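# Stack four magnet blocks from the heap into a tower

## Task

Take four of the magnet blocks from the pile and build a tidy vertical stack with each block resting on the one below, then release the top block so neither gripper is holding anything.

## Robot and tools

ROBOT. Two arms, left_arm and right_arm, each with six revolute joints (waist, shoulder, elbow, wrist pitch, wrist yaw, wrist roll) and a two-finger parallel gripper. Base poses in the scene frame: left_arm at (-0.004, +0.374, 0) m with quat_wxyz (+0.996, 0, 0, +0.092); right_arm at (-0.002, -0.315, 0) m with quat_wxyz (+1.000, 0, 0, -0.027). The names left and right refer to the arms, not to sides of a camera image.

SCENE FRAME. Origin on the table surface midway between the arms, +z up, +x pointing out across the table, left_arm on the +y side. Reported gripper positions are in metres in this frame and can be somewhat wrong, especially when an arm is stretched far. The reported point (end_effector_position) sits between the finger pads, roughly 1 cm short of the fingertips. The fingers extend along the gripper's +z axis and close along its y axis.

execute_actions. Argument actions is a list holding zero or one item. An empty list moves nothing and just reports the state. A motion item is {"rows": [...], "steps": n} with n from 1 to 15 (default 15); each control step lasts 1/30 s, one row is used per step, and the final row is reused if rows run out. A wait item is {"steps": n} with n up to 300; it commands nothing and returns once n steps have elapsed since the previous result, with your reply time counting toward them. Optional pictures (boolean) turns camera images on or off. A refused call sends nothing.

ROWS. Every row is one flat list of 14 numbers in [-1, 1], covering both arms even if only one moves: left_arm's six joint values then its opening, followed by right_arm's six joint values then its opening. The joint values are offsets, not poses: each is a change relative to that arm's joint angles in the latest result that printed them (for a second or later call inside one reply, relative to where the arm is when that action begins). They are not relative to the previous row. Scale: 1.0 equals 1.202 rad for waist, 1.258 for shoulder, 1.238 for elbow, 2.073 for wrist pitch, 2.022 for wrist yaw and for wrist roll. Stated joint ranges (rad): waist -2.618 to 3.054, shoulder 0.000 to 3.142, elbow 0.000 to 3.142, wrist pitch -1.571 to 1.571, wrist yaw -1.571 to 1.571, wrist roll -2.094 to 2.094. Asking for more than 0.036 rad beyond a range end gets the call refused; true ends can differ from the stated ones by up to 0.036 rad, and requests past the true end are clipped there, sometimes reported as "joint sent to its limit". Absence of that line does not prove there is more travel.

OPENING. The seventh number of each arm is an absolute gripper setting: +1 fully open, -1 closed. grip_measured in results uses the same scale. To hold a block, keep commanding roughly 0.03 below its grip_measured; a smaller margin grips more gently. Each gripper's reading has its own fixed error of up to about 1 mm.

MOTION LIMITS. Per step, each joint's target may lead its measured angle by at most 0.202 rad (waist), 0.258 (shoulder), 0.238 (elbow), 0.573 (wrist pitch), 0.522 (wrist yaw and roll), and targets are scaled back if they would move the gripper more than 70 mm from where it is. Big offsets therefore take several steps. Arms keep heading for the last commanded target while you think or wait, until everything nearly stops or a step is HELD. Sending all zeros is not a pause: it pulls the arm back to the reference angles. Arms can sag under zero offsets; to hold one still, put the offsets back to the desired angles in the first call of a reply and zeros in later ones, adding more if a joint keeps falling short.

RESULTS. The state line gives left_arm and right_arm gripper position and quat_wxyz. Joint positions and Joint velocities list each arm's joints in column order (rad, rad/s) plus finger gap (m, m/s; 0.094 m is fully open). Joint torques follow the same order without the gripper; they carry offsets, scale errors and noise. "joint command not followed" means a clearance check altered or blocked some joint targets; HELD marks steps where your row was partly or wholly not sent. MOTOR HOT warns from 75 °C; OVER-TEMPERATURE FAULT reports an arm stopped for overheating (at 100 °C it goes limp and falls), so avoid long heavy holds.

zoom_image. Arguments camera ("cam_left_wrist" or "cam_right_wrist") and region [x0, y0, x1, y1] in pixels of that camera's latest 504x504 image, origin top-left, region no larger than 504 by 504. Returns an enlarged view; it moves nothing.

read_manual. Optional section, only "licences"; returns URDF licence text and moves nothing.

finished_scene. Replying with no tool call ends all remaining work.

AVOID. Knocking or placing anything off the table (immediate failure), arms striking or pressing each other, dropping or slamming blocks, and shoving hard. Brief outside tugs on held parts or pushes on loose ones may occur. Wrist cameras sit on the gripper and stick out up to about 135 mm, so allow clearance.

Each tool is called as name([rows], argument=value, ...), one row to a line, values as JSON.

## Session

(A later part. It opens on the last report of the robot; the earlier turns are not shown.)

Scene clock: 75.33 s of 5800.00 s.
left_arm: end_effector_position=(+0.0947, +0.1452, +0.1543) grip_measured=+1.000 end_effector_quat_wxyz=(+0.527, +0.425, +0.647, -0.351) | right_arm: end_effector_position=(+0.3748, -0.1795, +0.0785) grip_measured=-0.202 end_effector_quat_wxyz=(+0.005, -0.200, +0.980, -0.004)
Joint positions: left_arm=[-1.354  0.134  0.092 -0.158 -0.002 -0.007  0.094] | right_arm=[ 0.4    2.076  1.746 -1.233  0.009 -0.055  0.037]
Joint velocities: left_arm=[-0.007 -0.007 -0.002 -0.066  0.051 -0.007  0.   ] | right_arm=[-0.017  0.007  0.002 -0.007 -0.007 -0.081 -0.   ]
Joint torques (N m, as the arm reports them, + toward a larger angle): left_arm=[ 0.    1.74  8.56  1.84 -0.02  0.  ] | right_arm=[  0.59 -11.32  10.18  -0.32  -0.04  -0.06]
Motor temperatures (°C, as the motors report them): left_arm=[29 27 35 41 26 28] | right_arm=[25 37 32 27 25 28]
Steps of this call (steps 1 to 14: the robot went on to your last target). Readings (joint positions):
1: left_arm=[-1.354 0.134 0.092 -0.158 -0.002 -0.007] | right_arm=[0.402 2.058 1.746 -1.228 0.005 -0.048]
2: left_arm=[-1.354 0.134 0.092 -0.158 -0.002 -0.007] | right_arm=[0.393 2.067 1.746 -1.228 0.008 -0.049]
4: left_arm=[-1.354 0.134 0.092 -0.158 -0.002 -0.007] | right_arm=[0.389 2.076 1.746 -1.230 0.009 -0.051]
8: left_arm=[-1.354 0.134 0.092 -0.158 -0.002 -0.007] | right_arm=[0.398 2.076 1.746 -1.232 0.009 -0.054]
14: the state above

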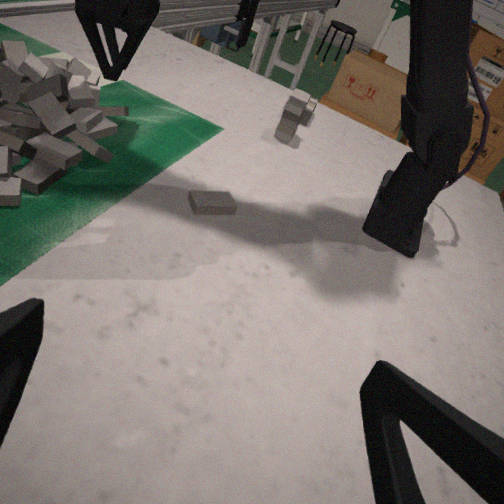

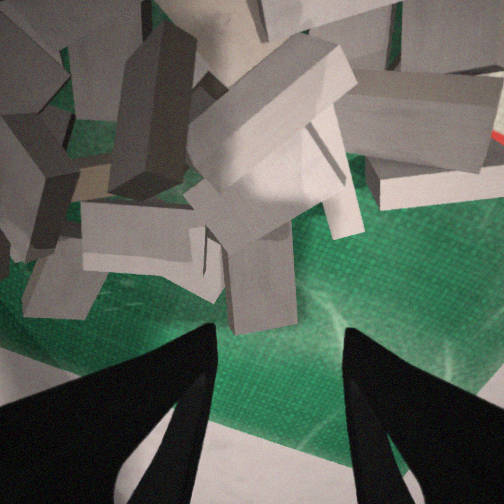

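execute_actions([
  {"rows":[[0,0,0,0,0,0,1,0.022,-0.015,-0.02,0,0,-0.01,-0.22],[0,0,0,0,0,0,1,0.022,-0.03,-0.04,0.01,0,-0.02,-0.24],[0,0,0,0,0,0,1,0.022,-0.045,-0.06,0.02,0,-0.03,-0.26],[0,0,0,0,0,0,1,0.022,-0.051,-0.08,0.03,0,-0.04,-0.28],[0,0,0,0,0,0,1,0.022,-0.051,-0.1,0.04,0,-0.05,-0.28],[0,0,0,0,0,0,1,0.022,-0.051,-0.12,0.05,0,-0.055,-0.28],[0,0,0,0,0,0,1,0.022,-0.051,-0.14,0.06,0,-0.055,-0.28],[0,0,0,0,0,0,1,0.022,-0.051,-0.16,0.07,0,-0.055,-0.28],[0,0,0,0,0,0,1,0.022,-0.051,-0.18,0.08,0,-0.055,-0.28],[0,0,0,0,0,0,1,0.022,-0.051,-0.195,0.09,0,-0.055,-0.28],[0,0,0,0,0,0,1,0.022,-0.051,-0.203,0.094,0,-0.055,-0.28]]},
], pictures=false)

execute_actions([
  {"steps":10},
])

Scene clock: 93.50 s of 5800.00 s.
left_arm: end_effector_position=(+0.0947, +0.1452, +0.1543) grip_measured=+1.000 end_effector_quat_wxyz=(+0.527, +0.425, +0.647, -0.351) | right_arm: end_effector_position=(+0.3414, -0.1838, +0.0401) grip_measured=-0.278 end_effector_quat_wxyz=(-0.018, -0.258, +0.966, -0.007)
Joint positions: left_arm=[-1.354  0.134  0.092 -0.158 -0.002 -0.007  0.094] | right_arm=[ 0.42   2.019  1.506 -1.094  0.009 -0.155  0.034]
Joint velocities: left_arm=[-0.007 -0.007  0.007  0.022 -0.007 -0.051  0.   ] | right_arm=[-0.022  0.002  0.017  0.139 -0.007 -0.095 -0.   ]
Joint torques (N m, as the arm reports them, + toward a larger angle): left_arm=[-0.07  1.79  8.49  1.85  0.02 -0.01] | right_arm=[  0.43 -10.68   6.12   0.08  -0.01  -0.12]
Motor temperatures (°C, as the motors report them): left_arm=[29 27 35 42 26 28] | right_arm=[25 41 33 26 25 28]
Steps of this call (steps 1 to 30: the robot went on to your last target; steps 31 to 90: nothing new was sent; then 14.67 s passed at rest; steps 91 to 105: all 15 steps of this action). Readings (joint positions):
91: left_arm=[-1.354 0.134 0.092 -0.158 -0.002 -0.007] | right_arm=[0.401 2.076 1.746 -1.233 0.009 -0.058]
92: left_arm=[-1.354 0.134 0.092 -0.158 -0.002 -0.007] | right_arm=[0.403 2.073 1.741 -1.229 0.009 -0.064]
94: left_arm=[-1.354 0.134 0.092 -0.158 -0.002 -0.007] | right_arm=[0.410 2.054 1.706 -1.212 0.009 -0.083]
98: left_arm=[-1.354 0.134 0.092 -0.158 -0.002 -0.007] | right_arm=[0.419 2.021 1.615 -1.168 0.009 -0.128]
105: the state above

Scene clock: 93.83 s of 5800.00 s.
left_arm: end_effector_position=(+0.0947, +0.1452, +0.1543) grip_measured=+1.000 end_effector_quat_wxyz=(+0.527, +0.425, +0.647, -0.351) | right_arm: end_effector_position=(+0.3492, -0.1808, +0.0400) grip_measured=-0.278 end_effector_quat_wxyz=(-0.001, -0.261, +0.965, -0.005)
Joint positions: left_arm=[-1.354  0.134  0.092 -0.158 -0.002 -0.007  0.094] | right_arm=[ 0.42   2.019  1.506 -1.06   0.009 -0.161  0.034]
Joint velocities: left_arm=[ 0.007 -0.012  0.012  0.007 -0.007  0.051  0.   ] | right_arm=[-0.007  0.002 -0.002  0.022  0.007 -0.007  0.   ]
Joint torques (N m, as the arm reports them, + toward a larger angle): left_arm=[ 0.    1.75  8.57  1.88  0.   -0.01] | right_arm=[  0.59 -10.73   5.97  -0.01  -0.02  -0.03]
Motor temperatures (°C, as the motors report them): left_arm=[29 27 35 42 26 28] | right_arm=[25 41 33 26 25 28]
Steps of this call (steps 1 to 10: the robot went on to your last target). Readings (joint positions):
1: left_arm=[-1.354 0.134 0.092 -0.158 -0.002 -0.007] | right_arm=[0.420 2.019 1.506 -1.087 0.009 -0.156]
2: left_arm=[-1.354 0.134 0.092 -0.158 -0.002 -0.007] | right_arm=[0.420 2.019 1.506 -1.080 0.009 -0.157]
4: left_arm=[-1.354 0.134 0.092 -0.158 -0.002 -0.007] | right_arm=[0.420 2.019 1.506 -1.071 0.009 -0.158]
8: left_arm=[-1.354 0.134 0.092 -0.158 -0.002 -0.007] | right_arm=[0.420 2.019 1.506 -1.062 0.009 -0.160]
10: the state above

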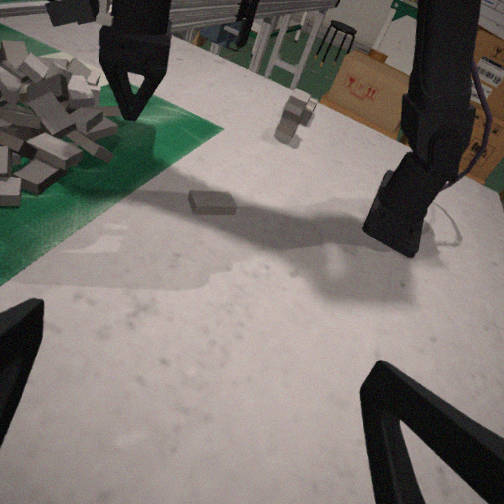

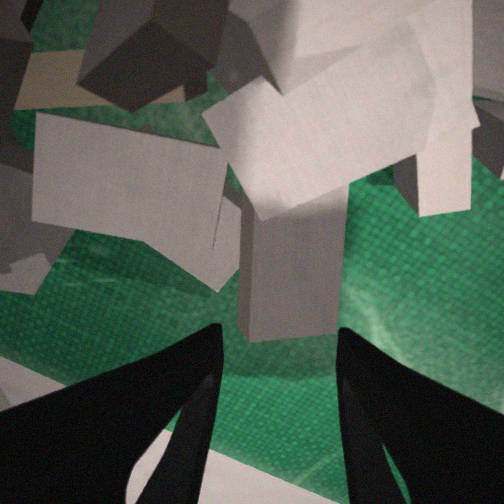

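execute_actions([
  {"rows":[[0,0,0,0,0,0,1,0,0,0,0.01,0.014,0,-0.25],[0,0,0,0,0,0,1,0,0,0,0.01,0.014,0,-0.25],[0,0,0,0,0,0,1,0,0,0,0.01,0.014,0,-0.25],[0,0,0,0,0,0,1,0,0.01,0,0.015,0.014,0,-0.25],[0,0,0,0,0,0,1,0,0.015,0,0.02,0.014,0,-0.25],[0,0,0,0,0,0,1,0,0.02,0,0.022,0.014,0,-0.25],[0,0,0,0,0,0,1,0,0.025,0,0.022,0.014,0,-0.25],[0,0,0,0,0,0,1,0,0.03,0,0.022,0.014,0,-0.25],[0,0,0,0,0,0,1,0,0.034,0,0.022,0.014,0,-0.25]]},
])

Scene clock: 98.47 s of 5800.00 s.
left_arm: end_effector_position=(+0.0947, +0.1452, +0.1543) grip_measured=+1.000 end_effector_quat_wxyz=(+0.527, +0.425, +0.647, -0.351) | right_arm: end_effector_position=(+0.3532, -0.1834, +0.0262) grip_measured=-0.252 end_effector_quat_wxyz=(-0.007, -0.261, +0.965, -0.016)
Joint positions: left_arm=[-1.354  0.134  0.092 -0.158 -0.002 -0.007  0.094] | right_arm=[ 0.42   2.058  1.506 -1.036  0.031 -0.161  0.035]
Joint velocities: left_arm=[ 0.007  0.012  0.007  0.007 -0.051  0.007  0.   ] | right_arm=[-0.012  0.007 -0.012  0.037 -0.037 -0.095  0.   ]
Joint torques (N m, as the arm reports them, + toward a larger angle): left_arm=[-0.07  1.83  8.52  1.89  0.    0.01] | right_arm=[ 0.   -9.96  6.74 -0.08  0.08 -0.01]
Motor temperatures (°C, as the motors report them): left_arm=[29 27 35 42 26 28] | right_arm=[25 41 33 27 25 28]
Steps of this call (steps 1 to 30: the robot went on to your last target; steps 31 to 90: nothing new was sent; then 1.13 s passed at rest; steps 91 to 105: all 15 steps of this action). Readings (joint positions):
91: left_arm=[-1.354 0.134 0.092 -0.158 -0.002 -0.007] | right_arm=[0.420 2.019 1.506 -1.057 0.013 -0.161]
92: left_arm=[-1.354 0.134 0.092 -0.158 -0.002 -0.007] | right_arm=[0.420 2.019 1.506 -1.057 0.017 -0.161]
94: left_arm=[-1.354 0.134 0.092 -0.158 -0.002 -0.007] | right_arm=[0.420 2.019 1.506 -1.056 0.022 -0.161]
98: left_arm=[-1.354 0.134 0.092 -0.158 -0.002 -0.007] | right_arm=[0.420 2.030 1.506 -1.043 0.028 -0.161]
105: the state above

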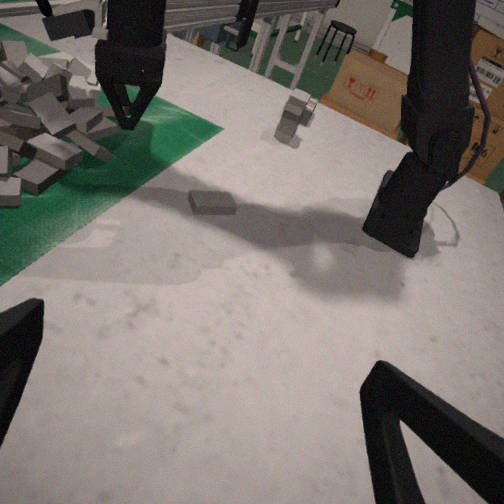

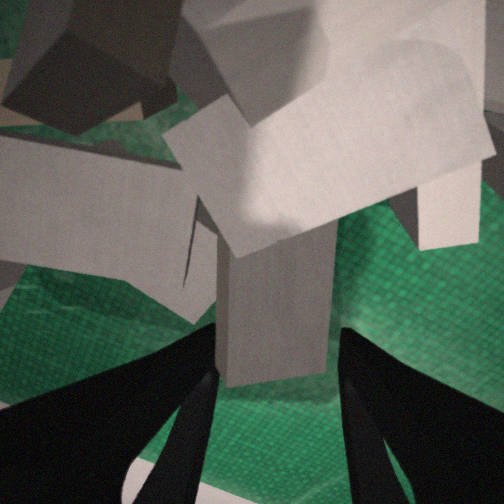

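execute_actions([
  {"rows":[[0,0,0,0,0,0,1,0,0.008,0,0.01,-0.008,0.03,-0.25],[0,0,0,0,0,0,1,0,0.008,0,0.01,-0.008,0.03,-0.25],[0,0,0,0,0,0,1,0,0.008,0,0.01,-0.008,0.03,-0.25],[0,0,0,0,0,0,1,0,0.008,0,0.01,-0.008,0.03,-0.3],[0,0,0,0,0,0,1,0,0.008,0,0.01,-0.008,0.03,-0.34],[0,0,0,0,0,0,1,0,0.008,0,0.01,-0.008,0.03,-0.38],[0,0,0,0,0,0,1,0,0.008,0,0.01,-0.008,0.03,-0.42],[0,0,0,0,0,0,1,0,0.008,0,0.01,-0.008,0.03,-0.45],[0,0,0,0,0,0,1,0,0.008,0,0.01,-0.008,0.03,-0.48],[0,0,0,0,0,0,1,0,0.008,0,0.01,-0.008,0.03,-0.5],[0,0,0,0,0,0,1,0,0.008,0,0.01,-0.008,0.03,-0.52]]},
])

Scene clock: 103.60 s of 5800.00 s.
left_arm: end_effector_position=(+0.0947, +0.1452, +0.1543) grip_measured=+1.000 end_effector_quat_wxyz=(+0.527, +0.425, +0.647, -0.351) | right_arm: end_effector_position=(+0.3531, -0.1816, +0.0261) grip_measured=-0.471 end_effector_quat_wxyz=(-0.006, -0.236, +0.972, -0.012)
Joint positions: left_arm=[-1.354  0.134  0.092 -0.158 -0.002 -0.007  0.094] | right_arm=[ 0.42   2.058  1.506 -1.033  0.021 -0.109  0.025]
Joint velocities: left_arm=[-0.012 -0.012 -0.002  0.037  0.007 -0.081  0.   ] | right_arm=[-0.007 -0.002  0.007 -0.051 -0.022  0.095  0.   ]
Joint torques (N m, as the arm reports them, + toward a larger angle): left_arm=[ 0.03  1.83  8.58  1.86  0.04 -0.01] | right_arm=[-0.11 -9.43  6.8  -0.04 -0.03  0.07]
Motor temperatures (°C, as the motors report them): left_arm=[29 27 35 42 26 28] | right_arm=[25 41 32 27 25 28]
Steps of this call (steps 1 to 15: the robot went on to your last target; steps 16 to 90: nothing new was sent; then 1.63 s passed at rest; steps 91 to 105: all 15 steps of this action). Readings (joint positions):
91: left_arm=[-1.354 0.134 0.092 -0.158 -0.002 -0.007] | right_arm=[0.420 2.058 1.506 -1.033 0.030 -0.152]
92: left_arm=[-1.354 0.134 0.092 -0.158 -0.002 -0.007] | right_arm=[0.420 2.058 1.506 -1.033 0.029 -0.143]
94: left_arm=[-1.354 0.134 0.092 -0.158 -0.002 -0.007] | right_arm=[0.420 2.058 1.506 -1.033 0.026 -0.130]
98: left_arm=[-1.354 0.134 0.092 -0.158 -0.002 -0.007] | right_arm=[0.420 2.058 1.506 -1.033 0.023 -0.116]
105: the state above

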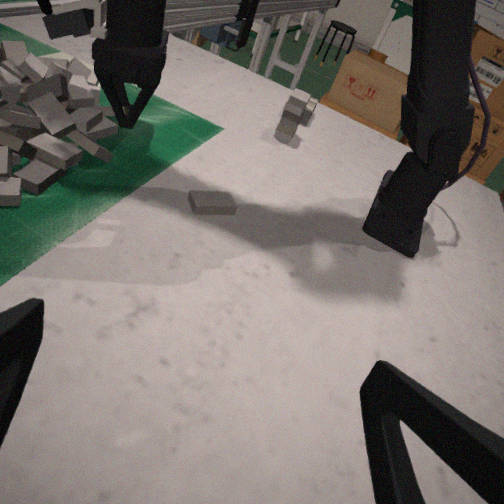

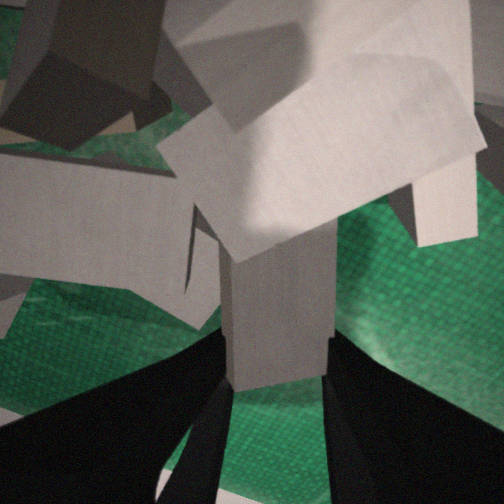

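execute_actions([
  {"rows":[[0,0,0,0,0,0,1,0,-0.015,-0.012,0,0,0,-0.52],[0,0,0,0,0,0,1,0,-0.025,-0.025,0,0,0,-0.52],[0,0,0,0,0,0,1,0,-0.035,-0.038,0.005,0,0,-0.52],[0,0,0,0,0,0,1,0,-0.045,-0.052,0.01,0,0,-0.52],[0,0,0,0,0,0,1,0,-0.055,-0.066,0.014,0,0,-0.52],[0,0,0,0,0,0,1,0,-0.065,-0.08,0.018,0,0,-0.52],[0,0,0,0,0,0,1,0,-0.075,-0.094,0.022,0,0,-0.52],[0,0,0,0,0,0,1,0,-0.085,-0.108,0.026,0,0,-0.52],[0,0,0,0,0,0,1,0,-0.095,-0.122,0.03,0,0,-0.52],[0,0,0,0,0,0,1,0,-0.105,-0.136,0.034,0,0,-0.52],[0,0,0,0,0,0,1,0,-0.113,-0.15,0.038,0,0,-0.52],[0,0,0,0,0,0,1,0,-0.12,-0.162,0.043,0,0,-0.52],[0,0,0,0,0,0,1,0,-0.12,-0.17,0.043,0,0,-0.52]]},
], pictures=false)

execute_actions([
  {"steps":10},
])

Scene clock: 109.67 s of 5800.00 s.
left_arm: end_effector_position=(+0.0947, +0.1452, +0.1543) grip_measured=+1.000 end_effector_quat_wxyz=(+0.527, +0.425, +0.647, -0.351) | right_arm: end_effector_position=(+0.3186, -0.1947, +0.0274) grip_measured=-0.471 end_effector_quat_wxyz=(-0.007, -0.235, +0.972, -0.011)
Joint positions: left_arm=[-1.354  0.134  0.092 -0.158 -0.002 -0.007  0.094] | right_arm=[ 0.42   1.926  1.319 -0.981  0.021 -0.108  0.025]
Joint velocities: left_arm=[ 0.002 -0.012 -0.007  0.007 -0.066 -0.037  0.   ] | right_arm=[-0.002 -0.002 -0.178  0.037 -0.022  0.022 -0.   ]
Joint torques (N m, as the arm reports them, + toward a larger angle): left_arm=[-0.06  1.73  8.54  1.82 -0.01  0.  ] | right_arm=[ -0.04 -10.71   5.4    0.12   0.    -0.03]
Motor temperatures (°C, as the motors report them): left_arm=[29 27 35 42 26 28] | right_arm=[25 41 32 27 25 28]
Steps of this call (steps 1 to 15: the robot went on to your last target; steps 16 to 90: nothing new was sent; then 2.57 s passed at rest; steps 91 to 105: all 15 steps of this action). Readings (joint positions):
91: left_arm=[-1.354 0.134 0.092 -0.158 -0.002 -0.007] | right_arm=[0.420 2.058 1.506 -1.033 0.021 -0.108]
92: left_arm=[-1.354 0.134 0.092 -0.158 -0.002 -0.007] | right_arm=[0.420 2.057 1.504 -1.033 0.021 -0.108]
94: left_arm=[-1.354 0.134 0.092 -0.158 -0.002 -0.007] | right_arm=[0.420 2.044 1.487 -1.024 0.021 -0.108]
98: left_arm=[-1.354 0.134 0.092 -0.158 -0.002 -0.007] | right_arm=[0.420 1.994 1.421 -1.007 0.021 -0.108]
105: the state above

Scene clock: 110.00 s of 5800.00 s.
left_arm: end_effector_position=(+0.0947, +0.1452, +0.1543) grip_measured=+1.000 end_effector_quat_wxyz=(+0.527, +0.425, +0.647, -0.351) | right_arm: end_effector_position=(+0.3190, -0.1946, +0.0253) grip_measured=-0.471 end_effector_quat_wxyz=(-0.005, -0.235, +0.972, -0.011)
Joint positions: left_arm=[-1.354  0.134  0.092 -0.158 -0.002 -0.007  0.094] | right_arm=[ 0.42   1.926  1.311 -0.968  0.021 -0.108  0.025]
Joint velocities: left_arm=[ 0.002 -0.012  0.012 -0.095 -0.037 -0.066  0.   ] | right_arm=[ 0.007 -0.012 -0.012 -0.022 -0.022  0.007 -0.   ]
Joint torques (N m, as the arm reports them, + toward a larger angle): left_arm=[-0.15  1.85  8.53  1.88  0.02 -0.03] | right_arm=[  0.01 -10.67   5.35  -0.01   0.    -0.03]
Motor temperatures (°C, as the motors report them): left_arm=[29 27 35 42 26 28] | right_arm=[25 41 32 27 25 28]
Steps of this call (steps 1 to 10: the robot went on to your last target). Readings (joint positions):
1: left_arm=[-1.354 0.134 0.092 -0.158 -0.002 -0.007] | right_arm=[0.420 1.926 1.315 -0.981 0.021 -0.108]
2: left_arm=[-1.354 0.134 0.092 -0.158 -0.002 -0.007] | right_arm=[0.420 1.926 1.312 -0.979 0.021 -0.108]
4: left_arm=[-1.354 0.134 0.092 -0.158 -0.002 -0.007] | right_arm=[0.420 1.926 1.311 -0.976 0.021 -0.108]
8: left_arm=[-1.354 0.134 0.092 -0.158 -0.002 -0.007] | right_arm=[0.420 1.926 1.311 -0.970 0.021 -0.108]
10: the state above

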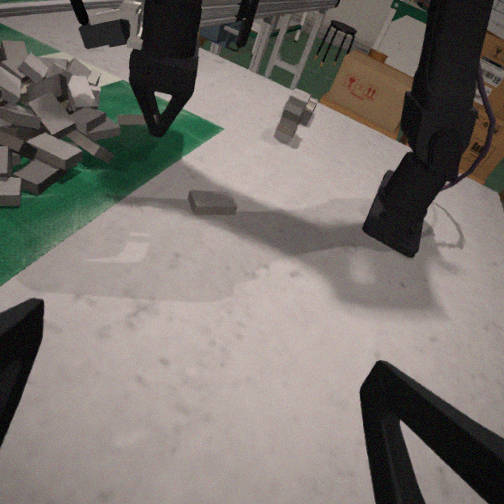

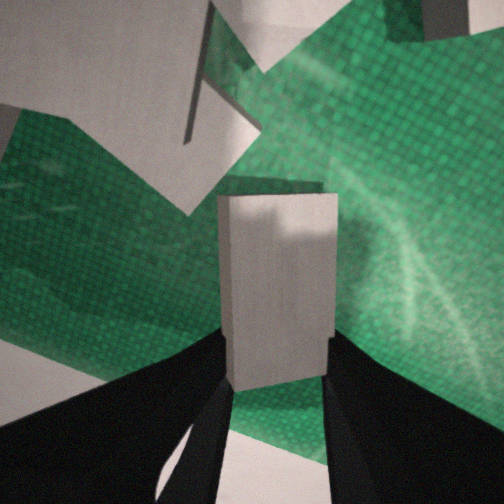

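execute_actions([
  {"rows":[[0,0,0,0,0,0,1,0,0,0,0,0,0,-0.47],[0,0,0,0,0,0,1,0,0,0,0,0,0,-0.43],[0,0,0,0,0,0,1,0,0,0,0,0,0,-0.38],[0,0,0,0,0,0,1,0,0,0,0,0,0,-0.32],[0,0,0,0,0,0,1,0,0,0,0,0,0,-0.27],[0,0,0,0,0,0,1,0,0,0.02,0,0,0,-0.25],[0,0,0,0,0,0,1,0,0.005,0.03,0,0,0,-0.25],[0,0,0,0,0,0,1,0,0.01,0.04,0,0,0,-0.25],[0,0,0,0,0,0,1,0,0.015,0.05,0,0,0,-0.25],[0,0,0,0,0,0,1,0,0.02,0.06,0,0,0,-0.25],[0,0,0,0,0,0,1,0,0.025,0.07,0,0,0,-0.25],[0,0,0,0,0,0,1,0,0.03,0.07,0,0,0,-0.25]]},
], pictures=false)

execute_actions([
  {"steps":8},
])

Scene clock: 115.87 s of 5800.00 s.
left_arm: end_effector_position=(+0.0947, +0.1452, +0.1543) grip_measured=+1.000 end_effector_quat_wxyz=(+0.527, +0.425, +0.647, -0.351) | right_arm: end_effector_position=(+0.3348, -0.1885, +0.0308) grip_measured=-0.252 end_effector_quat_wxyz=(+0.011, -0.235, +0.972, -0.009)
Joint positions: left_arm=[-1.354  0.134  0.092 -0.158 -0.002 -0.007  0.094] | right_arm=[ 0.42   1.95   1.368 -0.968  0.021 -0.108  0.035]
Joint velocities: left_arm=[ 0.002  0.007 -0.007  0.051 -0.022  0.007  0.   ] | right_arm=[ 0.002  0.002  0.022 -0.037  0.007  0.037 -0.   ]
Joint torques (N m, as the arm reports them, + toward a larger angle): left_arm=[-0.03  1.78  8.6   1.86 -0.02 -0.02] | right_arm=[-0.04 -8.33  9.33 -0.15 -0.01 -0.02]
Motor temperatures (°C, as the motors report them): left_arm=[29 27 35 42 26 28] | right_arm=[25 41 32 27 25 28]
Steps of this call (steps 1 to 30: the robot went on to your last target; steps 31 to 90: nothing new was sent; then 2.37 s passed at rest; steps 91 to 105: all 15 steps of this action). Readings (joint positions):
91: left_arm=[-1.354 0.134 0.092 -0.158 -0.002 -0.007] | right_arm=[0.420 1.926 1.311 -0.965 0.021 -0.108]
92: left_arm=[-1.354 0.134 0.092 -0.158 -0.002 -0.007] | right_arm=[0.420 1.926 1.311 -0.965 0.021 -0.108]
94: left_arm=[-1.354 0.134 0.092 -0.158 -0.002 -0.007] | right_arm=[0.420 1.926 1.311 -0.965 0.021 -0.108]
98: left_arm=[-1.354 0.134 0.092 -0.158 -0.002 -0.007] | right_arm=[0.420 1.927 1.313 -0.965 0.021 -0.108]
105: the state above

Scene clock: 116.13 s of 5800.00 s.
left_arm: end_effector_position=(+0.0947, +0.1452, +0.1543) grip_measured=+1.000 end_effector_quat_wxyz=(+0.527, +0.425, +0.647, -0.351) | right_arm: end_effector_position=(+0.3346, -0.1886, +0.0297) grip_measured=-0.252 end_effector_quat_wxyz=(+0.010, -0.235, +0.972, -0.009)
Joint positions: left_arm=[-1.354  0.134  0.092 -0.158 -0.002 -0.007  0.094] | right_arm=[ 0.42   1.953  1.368 -0.968  0.021 -0.108  0.035]
Joint velocities: left_arm=[ 0.002 -0.012 -0.002  0.037 -0.022  0.037  0.   ] | right_arm=[-0.002 -0.007  0.007  0.022 -0.066  0.037 -0.   ]
Joint torques (N m, as the arm reports them, + toward a larger angle): left_arm=[-0.01  1.72  8.64  1.87  0.01  0.05] | right_arm=[-0.01 -8.41  9.26 -0.16  0.   -0.02]
Motor temperatures (°C, as the motors report them): left_arm=[29 27 35 42 26 28] | right_arm=[25 41 32 27 25 28]
Steps of this call (steps 1 to 8: the robot went on to your last target). Readings (joint positions):
1: left_arm=[-1.354 0.134 0.092 -0.158 -0.002 -0.007] | right_arm=[0.420 1.951 1.368 -0.968 0.021 -0.108]
2: left_arm=[-1.354 0.134 0.092 -0.158 -0.002 -0.007] | right_arm=[0.420 1.951 1.368 -0.968 0.021 -0.108]
4: left_arm=[-1.354 0.134 0.092 -0.158 -0.002 -0.007] | right_arm=[0.420 1.952 1.368 -0.968 0.021 -0.108]
8: the state above

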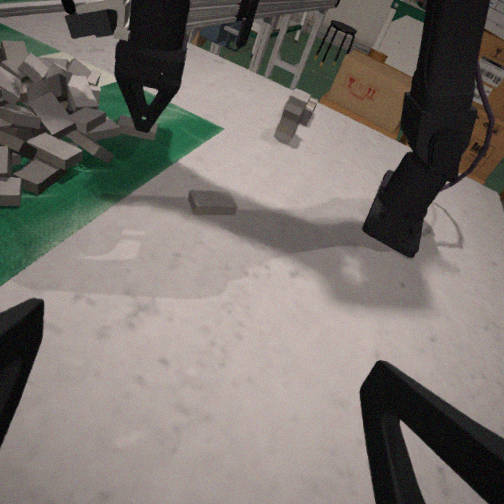

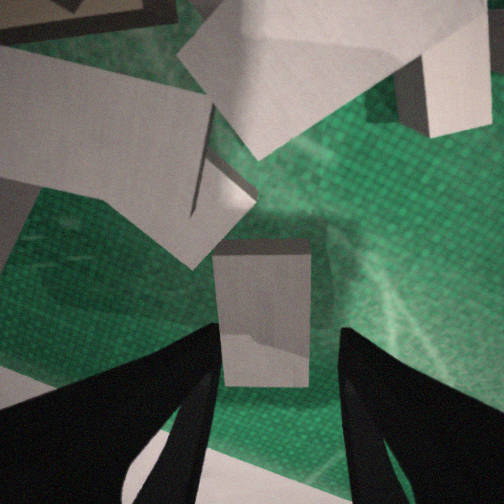

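execute_actions([
  {"rows":[[0,0,0,0,0,0,1,0,0,0,0.01,-0.017,-0.02,-0.22],[0,0,0,0,0,0,1,0,0,0,0.015,-0.017,-0.02,-0.22],[0,0,0,0,0,0,1,0,0,0,0.015,-0.017,-0.02,-0.22],[0,0,0,0,0,0,1,0,0,0,0.015,-0.017,-0.02,-0.22],[0,0,0,0,0,0,1,0,0.01,0,0.015,-0.017,-0.02,-0.22],[0,0,0,0,0,0,1,0,0.017,0,0.015,-0.017,-0.02,-0.22],[0,0,0,0,0,0,1,0,0.024,0,0.015,-0.017,-0.02,-0.22]]},
])

Scene clock: 119.17 s of 5800.00 s.
left_arm: end_effector_position=(+0.0947, +0.1452, +0.1543) grip_measured=+1.000 end_effector_quat_wxyz=(+0.527, +0.425, +0.647, -0.351) | right_arm: end_effector_position=(+0.3335, -0.1840, +0.0218) grip_measured=-0.222 end_effector_quat_wxyz=(+0.002, -0.251, +0.968, +0.003)
Joint positions: left_arm=[-1.354  0.134  0.092 -0.158 -0.002 -0.007  0.094] | right_arm=[ 0.42   1.977  1.368 -0.956 -0.005 -0.141  0.037]
Joint velocities: left_arm=[ 0.002 -0.002  0.002 -0.037 -0.066 -0.095  0.   ] | right_arm=[-0.007 -0.012 -0.017 -0.022  0.007 -0.007  0.   ]
Joint torques (N m, as the arm reports them, + toward a larger angle): left_arm=[-0.04  1.7   8.55  1.85 -0.02 -0.01] | right_arm=[-0.03 -8.94  6.8   0.01 -0.07 -0.07]
Motor temperatures (°C, as the motors report them): left_arm=[29 27 35 42 26 28] | right_arm=[25 41 32 27 25 28]
Steps of this call (steps 1 to 15: the robot went on to your last target; steps 16 to 76: nothing new was sent; steps 77 to 91: all 15 steps of this action). Readings (joint positions):
77: left_arm=[-1.354 0.134 0.092 -0.158 -0.002 -0.007] | right_arm=[0.420 1.953 1.368 -0.967 0.017 -0.113]
78: left_arm=[-1.354 0.134 0.092 -0.158 -0.002 -0.007] | right_arm=[0.420 1.953 1.368 -0.966 0.013 -0.119]
80: left_arm=[-1.354 0.134 0.092 -0.158 -0.002 -0.007] | right_arm=[0.420 1.953 1.368 -0.962 0.005 -0.128]
84: left_arm=[-1.354 0.134 0.092 -0.158 -0.002 -0.007] | right_arm=[0.420 1.960 1.368 -0.957 -0.002 -0.137]
91: the state above

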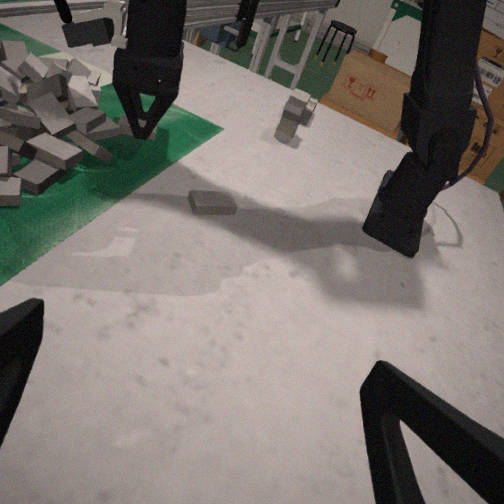

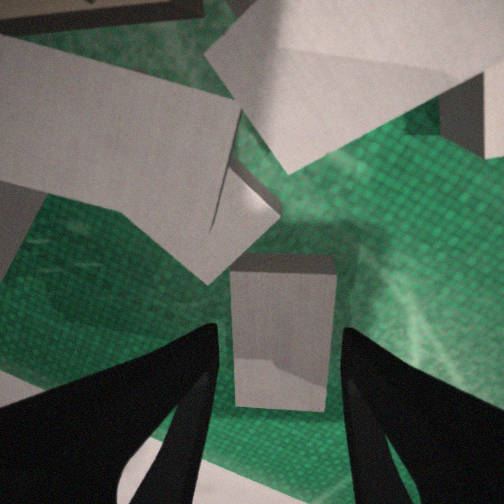

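execute_actions([
  {"rows":[[0,0,0,0,0,0,1,0,0,0,0,0,0,-0.27],[0,0,0,0,0,0,1,0,0,0,0,0,0,-0.32],[0,0,0,0,0,0,1,0,0,0,0,0,0,-0.37],[0,0,0,0,0,0,1,0,0,0,0,0,0,-0.41],[0,0,0,0,0,0,1,0,0,0,0,0,0,-0.45],[0,0,0,0,0,0,1,0,0,0,0,0,0,-0.48],[0,0,0,0,0,0,1,0,0,0,0,0,0,-0.5],[0,0,0,0,0,0,1,0,0,0,0,0,0,-0.52]],"steps":11},
], pictures=false)

execute_actions([
  {"rows":[[0,0,0,0,0,0,1,0,-0.015,0,-0.02,0,0,-0.52],[0,0,0,0,0,0,1,0,-0.035,0,-0.03,0,0,-0.52],[0,0,0,0,0,0,1,0,-0.06,-0.01,-0.04,0,0,-0.52],[0,0,0,0,0,0,1,0,-0.085,-0.02,-0.05,0,0,-0.52],[0,0,0,0,0,0,1,0,-0.11,-0.035,-0.05,0,0,-0.52],[0,0,0,0,0,0,1,0.01,-0.135,-0.055,-0.05,0,0.01,-0.52],[0,0,0,0,0,0,1,0.03,-0.16,-0.075,-0.05,0,0.02,-0.52],[0,0,0,0,0,0,1,0.06,-0.185,-0.095,-0.05,0,0.03,-0.52],[0,0,0,0,0,0,1,0.1,-0.21,-0.115,-0.05,0,0.04,-0.52],[0,0,0,0,0,0,1,0.14,-0.23,-0.135,-0.05,0,0.05,-0.52],[0,0,0,0,0,0,1,0.18,-0.25,-0.155,-0.05,0,0.06,-0.52],[0,0,0,0,0,0,1,0.22,-0.26,-0.175,-0.05,0,0.07,-0.52],[0,0,0,0,0,0,1,0.26,-0.268,-0.19,-0.05,0,0.074,-0.52],[0,0,0,0,0,0,1,0.3,-0.268,-0.205,-0.05,0,0.074,-0.52],[0,0,0,0,0,0,1,0.333,-0.268,-0.214,-0.05,0,0.074,-0.52]]},
], pictures=false)

execute_actions([
  {"steps":16},
])

Scene clock: 128.57 s of 5800.00 s.
left_arm: end_effector_position=(+0.0947, +0.1452, +0.1543) grip_measured=+1.000 end_effector_quat_wxyz=(+0.527, +0.425, +0.647, -0.351) | right_arm: end_effector_position=(+0.3337, -0.1838, +0.0218) grip_measured=-0.470 end_effector_quat_wxyz=(+0.003, -0.252, +0.968, +0.003)
Joint positions: left_arm=[-1.354  0.134  0.092 -0.158 -0.002 -0.007  0.094] | right_arm=[ 0.42   1.977  1.368 -0.955 -0.006 -0.142  0.025]
Joint velocities: left_arm=[ 0.012 -0.012 -0.002 -0.051  0.022 -0.125  0.   ] | right_arm=[-0.022 -0.002  0.017 -0.007  0.007 -0.037 -0.   ]
Joint torques (N m, as the arm reports them, + toward a larger angle): left_arm=[-0.01  1.6   8.58  1.87 -0.01  0.01] | right_arm=[-0.05 -9.5   6.7  -0.18  0.    0.  ]
Motor temperatures (°C, as the motors report them): left_arm=[29 27 35 42 26 28] | right_arm=[25 41 32 27 25 28]
Steps of this call (steps 1 to 15: the robot went on to your last target; steps 16 to 90: nothing new was sent; then 6.03 s passed at rest; steps 91 to 101: all 11 steps of this action). Readings (joint positions):
91: left_arm=[-1.354 0.134 0.092 -0.158 -0.002 -0.007] | right_arm=[0.420 1.977 1.368 -0.955 -0.007 -0.142]
92: left_arm=[-1.354 0.134 0.092 -0.158 -0.002 -0.007] | right_arm=[0.420 1.977 1.368 -0.955 -0.007 -0.142]
94: left_arm=[-1.354 0.134 0.092 -0.158 -0.002 -0.007] | right_arm=[0.420 1.977 1.368 -0.955 -0.007 -0.142]
98: left_arm=[-1.354 0.134 0.092 -0.158 -0.002 -0.007] | right_arm=[0.420 1.977 1.368 -0.955 -0.006 -0.142]
101: the state above

Scene clock: 129.07 s of 5800.00 s.
left_arm: end_effector_position=(+0.0947, +0.1452, +0.1543) grip_measured=+1.000 end_effector_quat_wxyz=(+0.527, +0.425, +0.647, -0.351) | right_arm: end_effector_position=(+0.2283, -0.1236, +0.0723) grip_measured=-0.470 end_effector_quat_wxyz=(+0.028, -0.355, +0.935, +0.009)
Joint positions: left_arm=[-1.354  0.134  0.092 -0.158 -0.002 -0.007  0.094] | right_arm=[ 0.744  1.65   1.163 -1.025  0.002 -0.035  0.025]
Joint velocities: left_arm=[ 0.007 -0.007  0.007 -0.051  0.022  0.037  0.   ] | right_arm=[ 1.551 -0.09  -0.51   0.022 -0.198  0.286  0.   ]
Joint torques (N m, as the arm reports them, + toward a larger angle): left_arm=[ 0.05  1.81  8.57  1.86 -0.02  0.01] | right_arm=[-1.79 -7.25  4.59 -0.33  0.04  0.1 ]
Motor temperatures (°C, as the motors report them): left_arm=[29 27 35 42 26 28] | right_arm=[25 41 32 27 25 28]
Steps of this call (steps 1 to 15: all 15 steps of this action). Readings (joint positions):
1: left_arm=[-1.354 0.134 0.092 -0.158 -0.002 -0.007] | right_arm=[0.420 1.977 1.368 -0.957 -0.006 -0.142]
2: left_arm=[-1.354 0.134 0.092 -0.158 -0.002 -0.007] | right_arm=[0.420 1.974 1.368 -0.962 -0.006 -0.142]
4: left_arm=[-1.354 0.134 0.092 -0.158 -0.002 -0.007] | right_arm=[0.420 1.954 1.364 -0.983 -0.006 -0.142]
8: left_arm=[-1.354 0.134 0.092 -0.158 -0.002 -0.007] | right_arm=[0.430 1.825 1.305 -1.010 -0.002 -0.125]
15: the state above

Scene clock: 129.60 s of 5800.00 s.
left_arm: end_effector_position=(+0.0947, +0.1452, +0.1543) grip_measured=+1.000 end_effector_quat_wxyz=(+0.527, +0.425, +0.647, -0.351) | right_arm: end_effector_position=(+0.1939, -0.1182, +0.0598) grip_measured=-0.470 end_effector_quat_wxyz=(-0.009, -0.378, +0.926, +0.003)
Joint positions: left_arm=[-1.354  0.134  0.092 -0.158 -0.002 -0.007  0.094] | right_arm=[ 0.828  1.649  1.113 -1.049 -0.013  0.     0.025]
Joint velocities: left_arm=[ 0.007 -0.007 -0.002  0.007  0.051 -0.051  0.   ] | right_arm=[ 0.007 -0.007  0.002 -0.051  0.022  0.081 -0.   ]
Joint torques (N m, as the arm reports them, + toward a larger angle): left_arm=[-0.02  1.73  8.69  1.85  0.02  0.  ] | right_arm=[-0.7  -7.33  6.02 -0.32  0.04  0.05]
Motor temperatures (°C, as the motors report them): left_arm=[29 27 35 43 26 28] | right_arm=[25 41 32 27 25 28]
Steps of this call (steps 1 to 16: the robot went on to your last target). Readings (joint positions):
1: left_arm=[-1.354 0.134 0.092 -0.158 -0.002 -0.007] | right_arm=[0.791 1.649 1.147 -1.028 -0.006 -0.029]
2: left_arm=[-1.354 0.134 0.092 -0.158 -0.002 -0.007] | right_arm=[0.823 1.649 1.133 -1.030 -0.014 -0.024]
4: left_arm=[-1.354 0.134 0.092 -0.158 -0.002 -0.007] | right_arm=[0.844 1.649 1.116 -1.042 -0.022 -0.016]
8: left_arm=[-1.354 0.134 0.092 -0.158 -0.002 -0.007] | right_arm=[0.831 1.649 1.113 -1.049 -0.016 -0.006]
16: the state above

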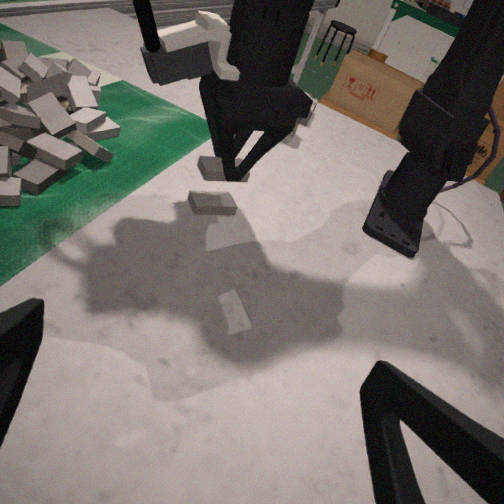

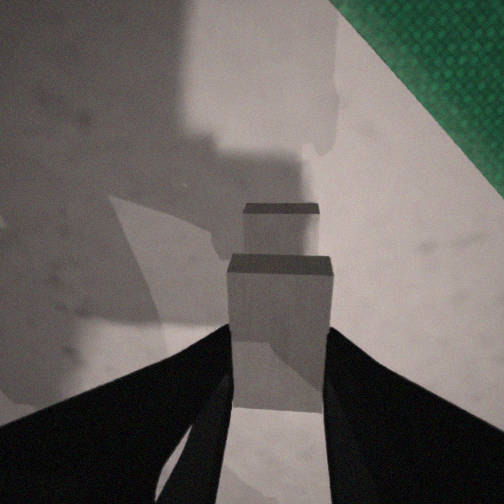

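execute_actions([
  {"rows":[[0,0,0,0,0,0,1,0,0,0,0.02,0,0,-0.52],[0,0,0,0,0,0,1,0,0.005,-0.005,0.03,0,0,-0.52],[0,0,0,0,0,0,1,0,0.01,-0.01,0.04,0,0,-0.52],[0,0,0,0,0,0,1,0,0.015,-0.015,0.05,0,0,-0.52],[0,0,0,0,0,0,1,0,0.02,-0.02,0.058,0,0,-0.52],[0,0,0,0,0,0,1,0,0.025,-0.025,0.058,0,0,-0.52],[0,0,0,0,0,0,1,0,0.03,-0.03,0.058,0,0,-0.52],[0,0,0,0,0,0,1,0,0.035,-0.035,0.058,0,0,-0.52],[0,0,0,0,0,0,1,0,0.039,-0.04,0.058,0,0,-0.52]]},
], pictures=false)

execute_actions([
  {"steps":8},
])

zoom_image(camera="cam_left_wrist", region=[160,140,280,260])

zoom_image(camera="cam_right_wrist", region=[180,180,380,380])

Scene clock: 135.60 s of 5800.00 s.
left_arm: end_effector_position=(+0.0947, +0.1452, +0.1543) grip_measured=+1.000 end_effector_quat_wxyz=(+0.527, +0.425, +0.647, -0.351) | right_arm: end_effector_position=(+0.1995, -0.1127, +0.0385) grip_measured=-0.470 end_effector_quat_wxyz=(-0.004, -0.377, +0.926, +0.005)
Joint positions: left_arm=[-1.354  0.134  0.092 -0.158 -0.002 -0.007  0.094] | right_arm=[ 0.828  1.696  1.076 -0.955 -0.013  0.001  0.025]
Joint velocities: left_arm=[-0.002 -0.002  0.002  0.007  0.022 -0.022  0.   ] | right_arm=[ 0.017  0.002  0.002 -0.007 -0.007  0.007 -0.   ]
Joint torques (N m, as the arm reports them, + toward a larger angle): left_arm=[-0.03  1.78  8.49  1.84 -0.01  0.  ] | right_arm=[-0.02 -6.85  5.74  0.02 -0.02 -0.02]
Motor temperatures (°C, as the motors report them): left_arm=[29 27 35 43 26 28] | right_arm=[25 40 32 27 25 28]
Steps of this call (steps 1 to 15: the robot went on to your last target; steps 16 to 90: nothing new was sent; then 2.50 s passed at rest; steps 91 to 105: all 15 steps of this action). Readings (joint positions):
91: left_arm=[-1.354 0.134 0.092 -0.158 -0.002 -0.007] | right_arm=[0.828 1.649 1.113 -1.047 -0.013 0.001]
92: left_arm=[-1.354 0.134 0.092 -0.158 -0.002 -0.007] | right_arm=[0.828 1.649 1.113 -1.042 -0.013 0.001]
94: left_arm=[-1.354 0.134 0.092 -0.158 -0.002 -0.007] | right_arm=[0.828 1.650 1.113 -1.022 -0.013 0.001]
98: left_arm=[-1.354 0.134 0.092 -0.158 -0.002 -0.007] | right_arm=[0.828 1.670 1.107 -0.971 -0.013 0.001]
105: the state above

Scene clock: 135.87 s of 5800.00 s.
left_arm: end_effector_position=(+0.0947, +0.1452, +0.1543) grip_measured=+1.000 end_effector_quat_wxyz=(+0.527, +0.425, +0.647, -0.351) | right_arm: end_effector_position=(+0.2006, -0.1116, +0.0385) grip_measured=-0.470 end_effector_quat_wxyz=(-0.002, -0.377, +0.926, +0.006)
Joint positions: left_arm=[-1.354  0.134  0.092 -0.158 -0.002 -0.007  0.094] | right_arm=[ 0.828  1.696  1.076 -0.949 -0.013  0.001  0.025]
Joint velocities: left_arm=[-0.007  0.007 -0.002  0.081  0.066 -0.022  0.   ] | right_arm=[-0.002 -0.002  0.002  0.007 -0.007  0.007 -0.   ]
Joint torques (N m, as the arm reports them, + toward a larger angle): left_arm=[-0.11  1.76  8.53  1.85  0.   -0.03] | right_arm=[-0.02 -6.7   5.67  0.   -0.02 -0.02]
Motor temperatures (°C, as the motors report them): left_arm=[29 27 35 43 26 28] | right_arm=[25 40 32 27 25 28]
Steps of this call (steps 1 to 8: the robot went on to your last target). Readings (joint positions):
1: left_arm=[-1.354 0.134 0.092 -0.158 -0.002 -0.007] | right_arm=[0.828 1.696 1.076 -0.954 -0.013 0.001]
2: left_arm=[-1.354 0.134 0.092 -0.158 -0.002 -0.007] | right_arm=[0.828 1.696 1.076 -0.952 -0.013 0.001]
4: left_arm=[-1.354 0.134 0.092 -0.158 -0.002 -0.007] | right_arm=[0.828 1.696 1.076 -0.951 -0.013 0.001]
8: the state above

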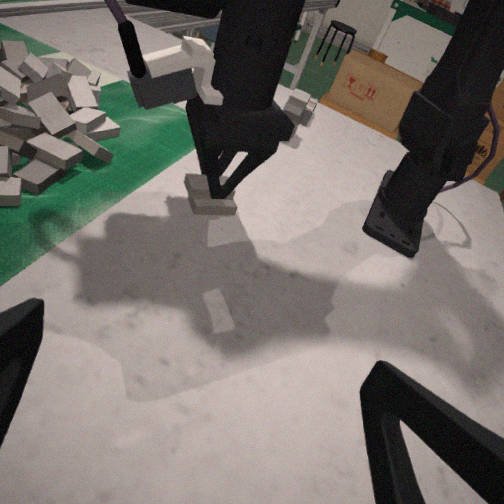

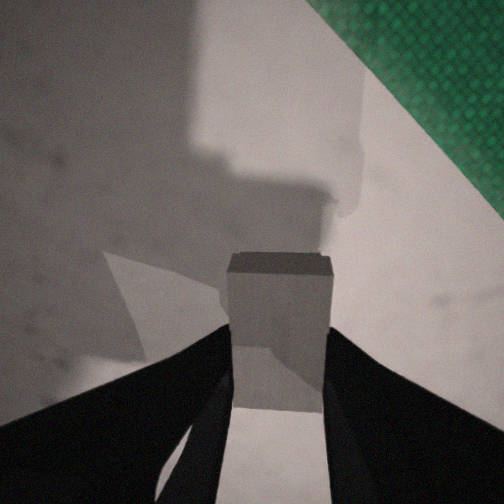

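Region (160, 140, 280, 260) of cam_left_wrist's 504x504 image, scaled by 4.200, with more detail than that image has.

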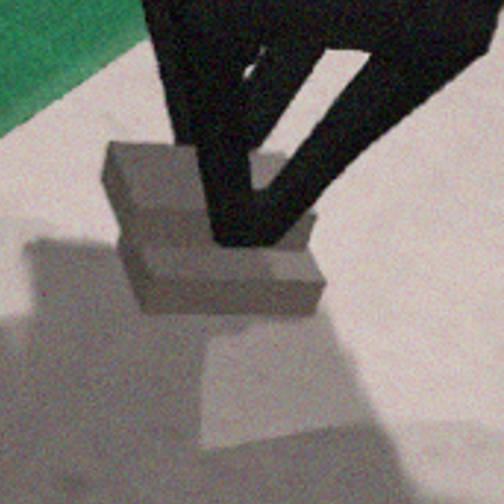

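Region (180, 180, 380, 380) of cam_right_wrist's 504x504 image, scaled by 2.520, with more detail than that image has.

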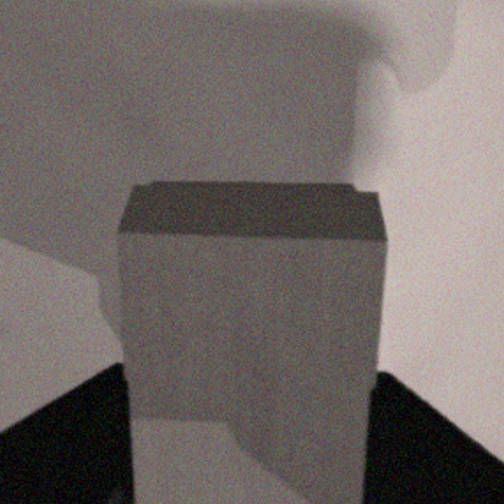

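execute_actions([
  {"rows":[[0,0,0,0,0,0,1,0,0,-0.012,0,0,0,-0.52],[0,0,0,0,0,0,1,0,0,-0.018,0,0,0,-0.52],[0,0,0,0,0,0,1,0,0,-0.023,0,0,0,-0.52]],"steps":12},
])

zoom_image(camera="cam_left_wrist", region=[160,140,280,260])

zoom_image(camera="cam_right_wrist", region=[180,180,380,380])

Scene clock: 140.47 s of 5800.00 s.
left_arm: end_effector_position=(+0.0947, +0.1452, +0.1543) grip_measured=+1.000 end_effector_quat_wxyz=(+0.527, +0.425, +0.647, -0.351) | right_arm: end_effector_position=(+0.2008, -0.1114, +0.0385) grip_measured=-0.470 end_effector_quat_wxyz=(-0.001, -0.377, +0.926, +0.006)
Joint positions: left_arm=[-1.354  0.134  0.092 -0.158 -0.002 -0.007  0.094] | right_arm=[ 0.828  1.696  1.076 -0.948 -0.013  0.001  0.025]
Joint velocities: left_arm=[-0.012  0.017 -0.007  0.081 -0.066  0.022  0.   ] | right_arm=[ 0.032 -0.002 -0.007  0.007 -0.007  0.066 -0.   ]
Joint torques (N m, as the arm reports them, + toward a larger angle): left_arm=[-0.05  1.63  8.57  1.85  0.    0.03] | right_arm=[-0.01 -6.91  4.28 -0.19 -0.03 -0.01]
Motor temperatures (°C, as the motors report them): left_arm=[29 27 35 43 26 28] | right_arm=[25 39 31 27 25 28]
Steps of this call (steps 1 to 15: the robot went on to your last target; steps 16 to 90: nothing new was sent; then 1.20 s passed at rest; steps 91 to 102: all 12 steps of this action). Readings (joint positions):
91: left_arm=[-1.354 0.134 0.092 -0.158 -0.002 -0.007] | right_arm=[0.828 1.696 1.076 -0.948 -0.013 0.001]
92: left_arm=[-1.354 0.134 0.092 -0.158 -0.002 -0.007] | right_arm=[0.828 1.696 1.076 -0.948 -0.013 0.001]
94: left_arm=[-1.354 0.134 0.092 -0.158 -0.002 -0.007] | right_arm=[0.828 1.696 1.076 -0.948 -0.013 0.001]
98: left_arm=[-1.354 0.134 0.092 -0.158 -0.002 -0.007] | right_arm=[0.828 1.696 1.076 -0.948 -0.013 0.001]
102: the state above

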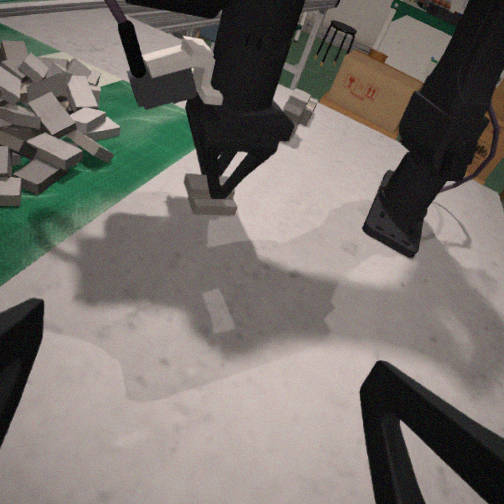

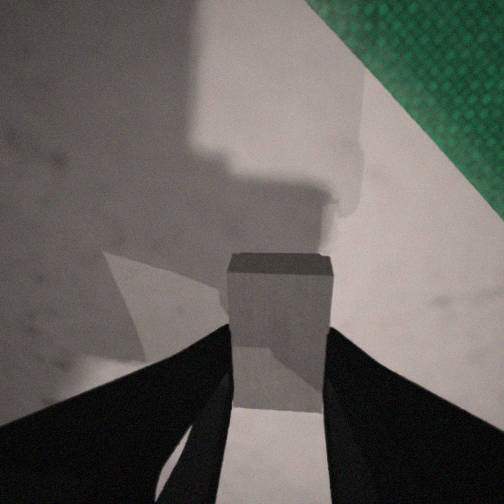

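Region (160, 140, 280, 260) of cam_left_wrist's 504x504 image, scaled by 4.200, with more detail than that image has.

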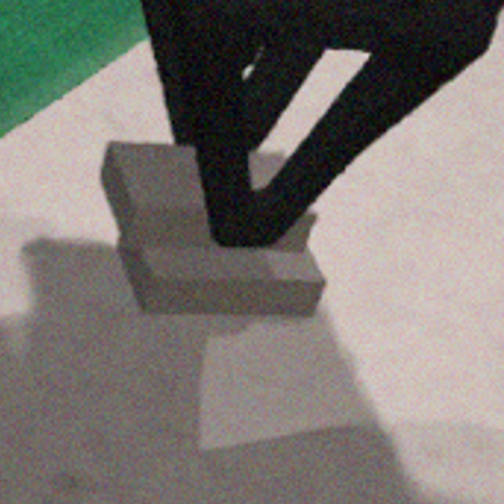

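Region (180, 180, 380, 380) of cam_right_wrist's 504x504 image, scaled by 2.520, with more detail than that image has.

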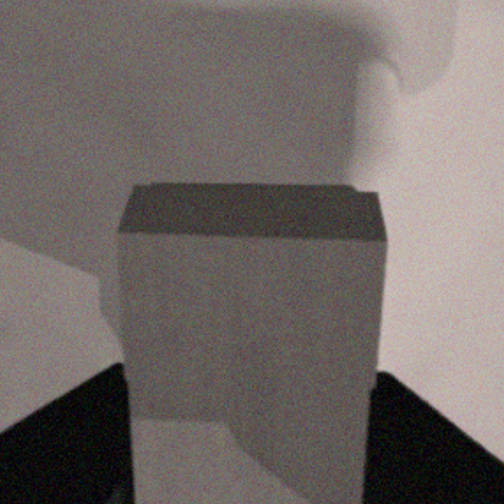

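Stiction; kick.

execute_actions([
  {"rows":[[0,0,0,0,0,0,1,0,0,-0.035,0,0,0,-0.52],[0,0,0,0,0,0,1,0,0,-0.035,0,0,0,-0.52],[0,0,0,0,0,0,1,0,0,-0.035,0,0,0,-0.52],[0,0,0,0,0,0,1,0,0,-0.025,0,0,0,-0.52]],"steps":12},
])

zoom_image(camera="cam_left_wrist", region=[160,140,280,260])

zoom_image(camera="cam_right_wrist", region=[180,180,380,380])

Scene clock: 144.03 s of 5800.00 s.
left_arm: end_effector_position=(+0.0947, +0.1452, +0.1543) grip_measured=+1.000 end_effector_quat_wxyz=(+0.527, +0.425, +0.647, -0.351) | right_arm: end_effector_position=(+0.1958, -0.1163, +0.0338) grip_measured=-0.470 end_effector_quat_wxyz=(-0.010, -0.377, +0.926, +0.003)
Joint positions: left_arm=[-1.354  0.134  0.092 -0.158 -0.002 -0.007  0.094] | right_arm=[ 0.828  1.696  1.055 -0.948 -0.013  0.001  0.025]
Joint velocities: left_arm=[-0.002  0.007  0.017  0.037 -0.007 -0.066  0.   ] | right_arm=[ 0.002  0.002  0.017 -0.037 -0.051  0.095  0.001]
Joint torques (N m, as the arm reports them, + toward a larger angle): left_arm=[-0.09  1.63  8.52  1.85  0.01  0.01] | right_arm=[ 0.   -6.59  5.66 -0.19 -0.02 -0.02]
Motor temperatures (°C, as the motors report them): left_arm=[29 27 35 43 26 28] | right_arm=[25 39 31 27 25 28]
Steps of this call (steps 1 to 15: the robot went on to your last target; steps 16 to 90: nothing new was sent; then 0.17 s passed at rest; steps 91 to 102: all 12 steps of this action). Readings (joint positions):
91: left_arm=[-1.354 0.134 0.092 -0.158 -0.002 -0.007] | right_arm=[0.828 1.696 1.073 -0.946 -0.013 0.001]
92: left_arm=[-1.354 0.134 0.092 -0.158 -0.002 -0.007] | right_arm=[0.828 1.696 1.068 -0.946 -0.013 0.001]
94: left_arm=[-1.354 0.134 0.092 -0.158 -0.002 -0.007] | right_arm=[0.828 1.696 1.057 -0.947 -0.013 0.001]
98: left_arm=[-1.354 0.134 0.092 -0.158 -0.002 -0.007] | right_arm=[0.828 1.696 1.055 -0.948 -0.013 0.001]
102: the state above

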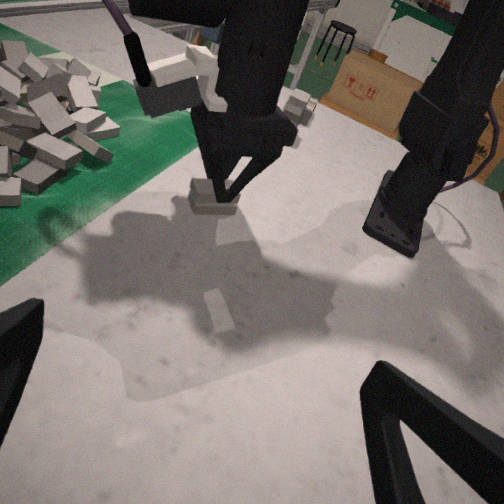

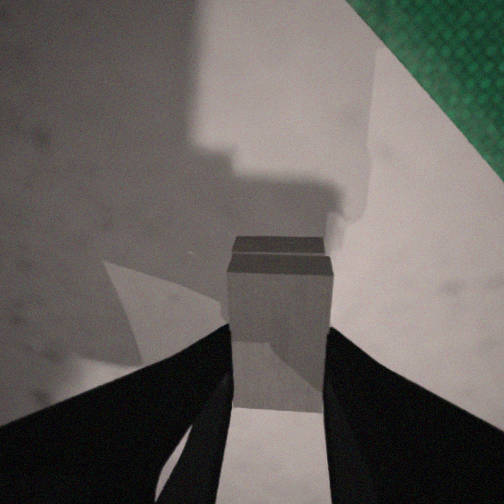

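Region (160, 140, 280, 260) of cam_left_wrist's 504x504 image, scaled by 4.200, with more detail than that image has.

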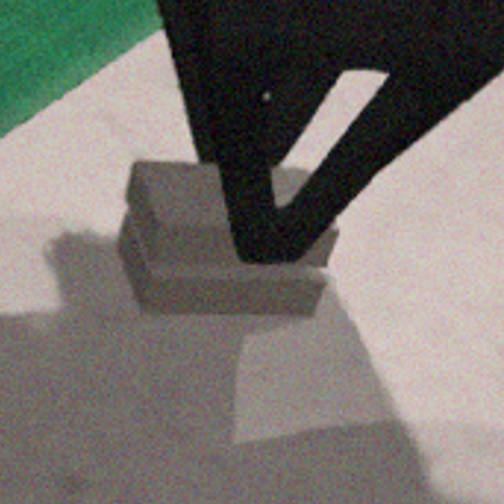

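Region (180, 180, 380, 380) of cam_right_wrist's 504x504 image, scaled by 2.520, with more detail than that image has.

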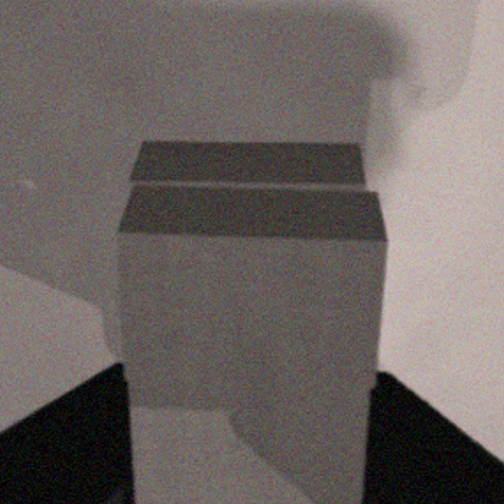

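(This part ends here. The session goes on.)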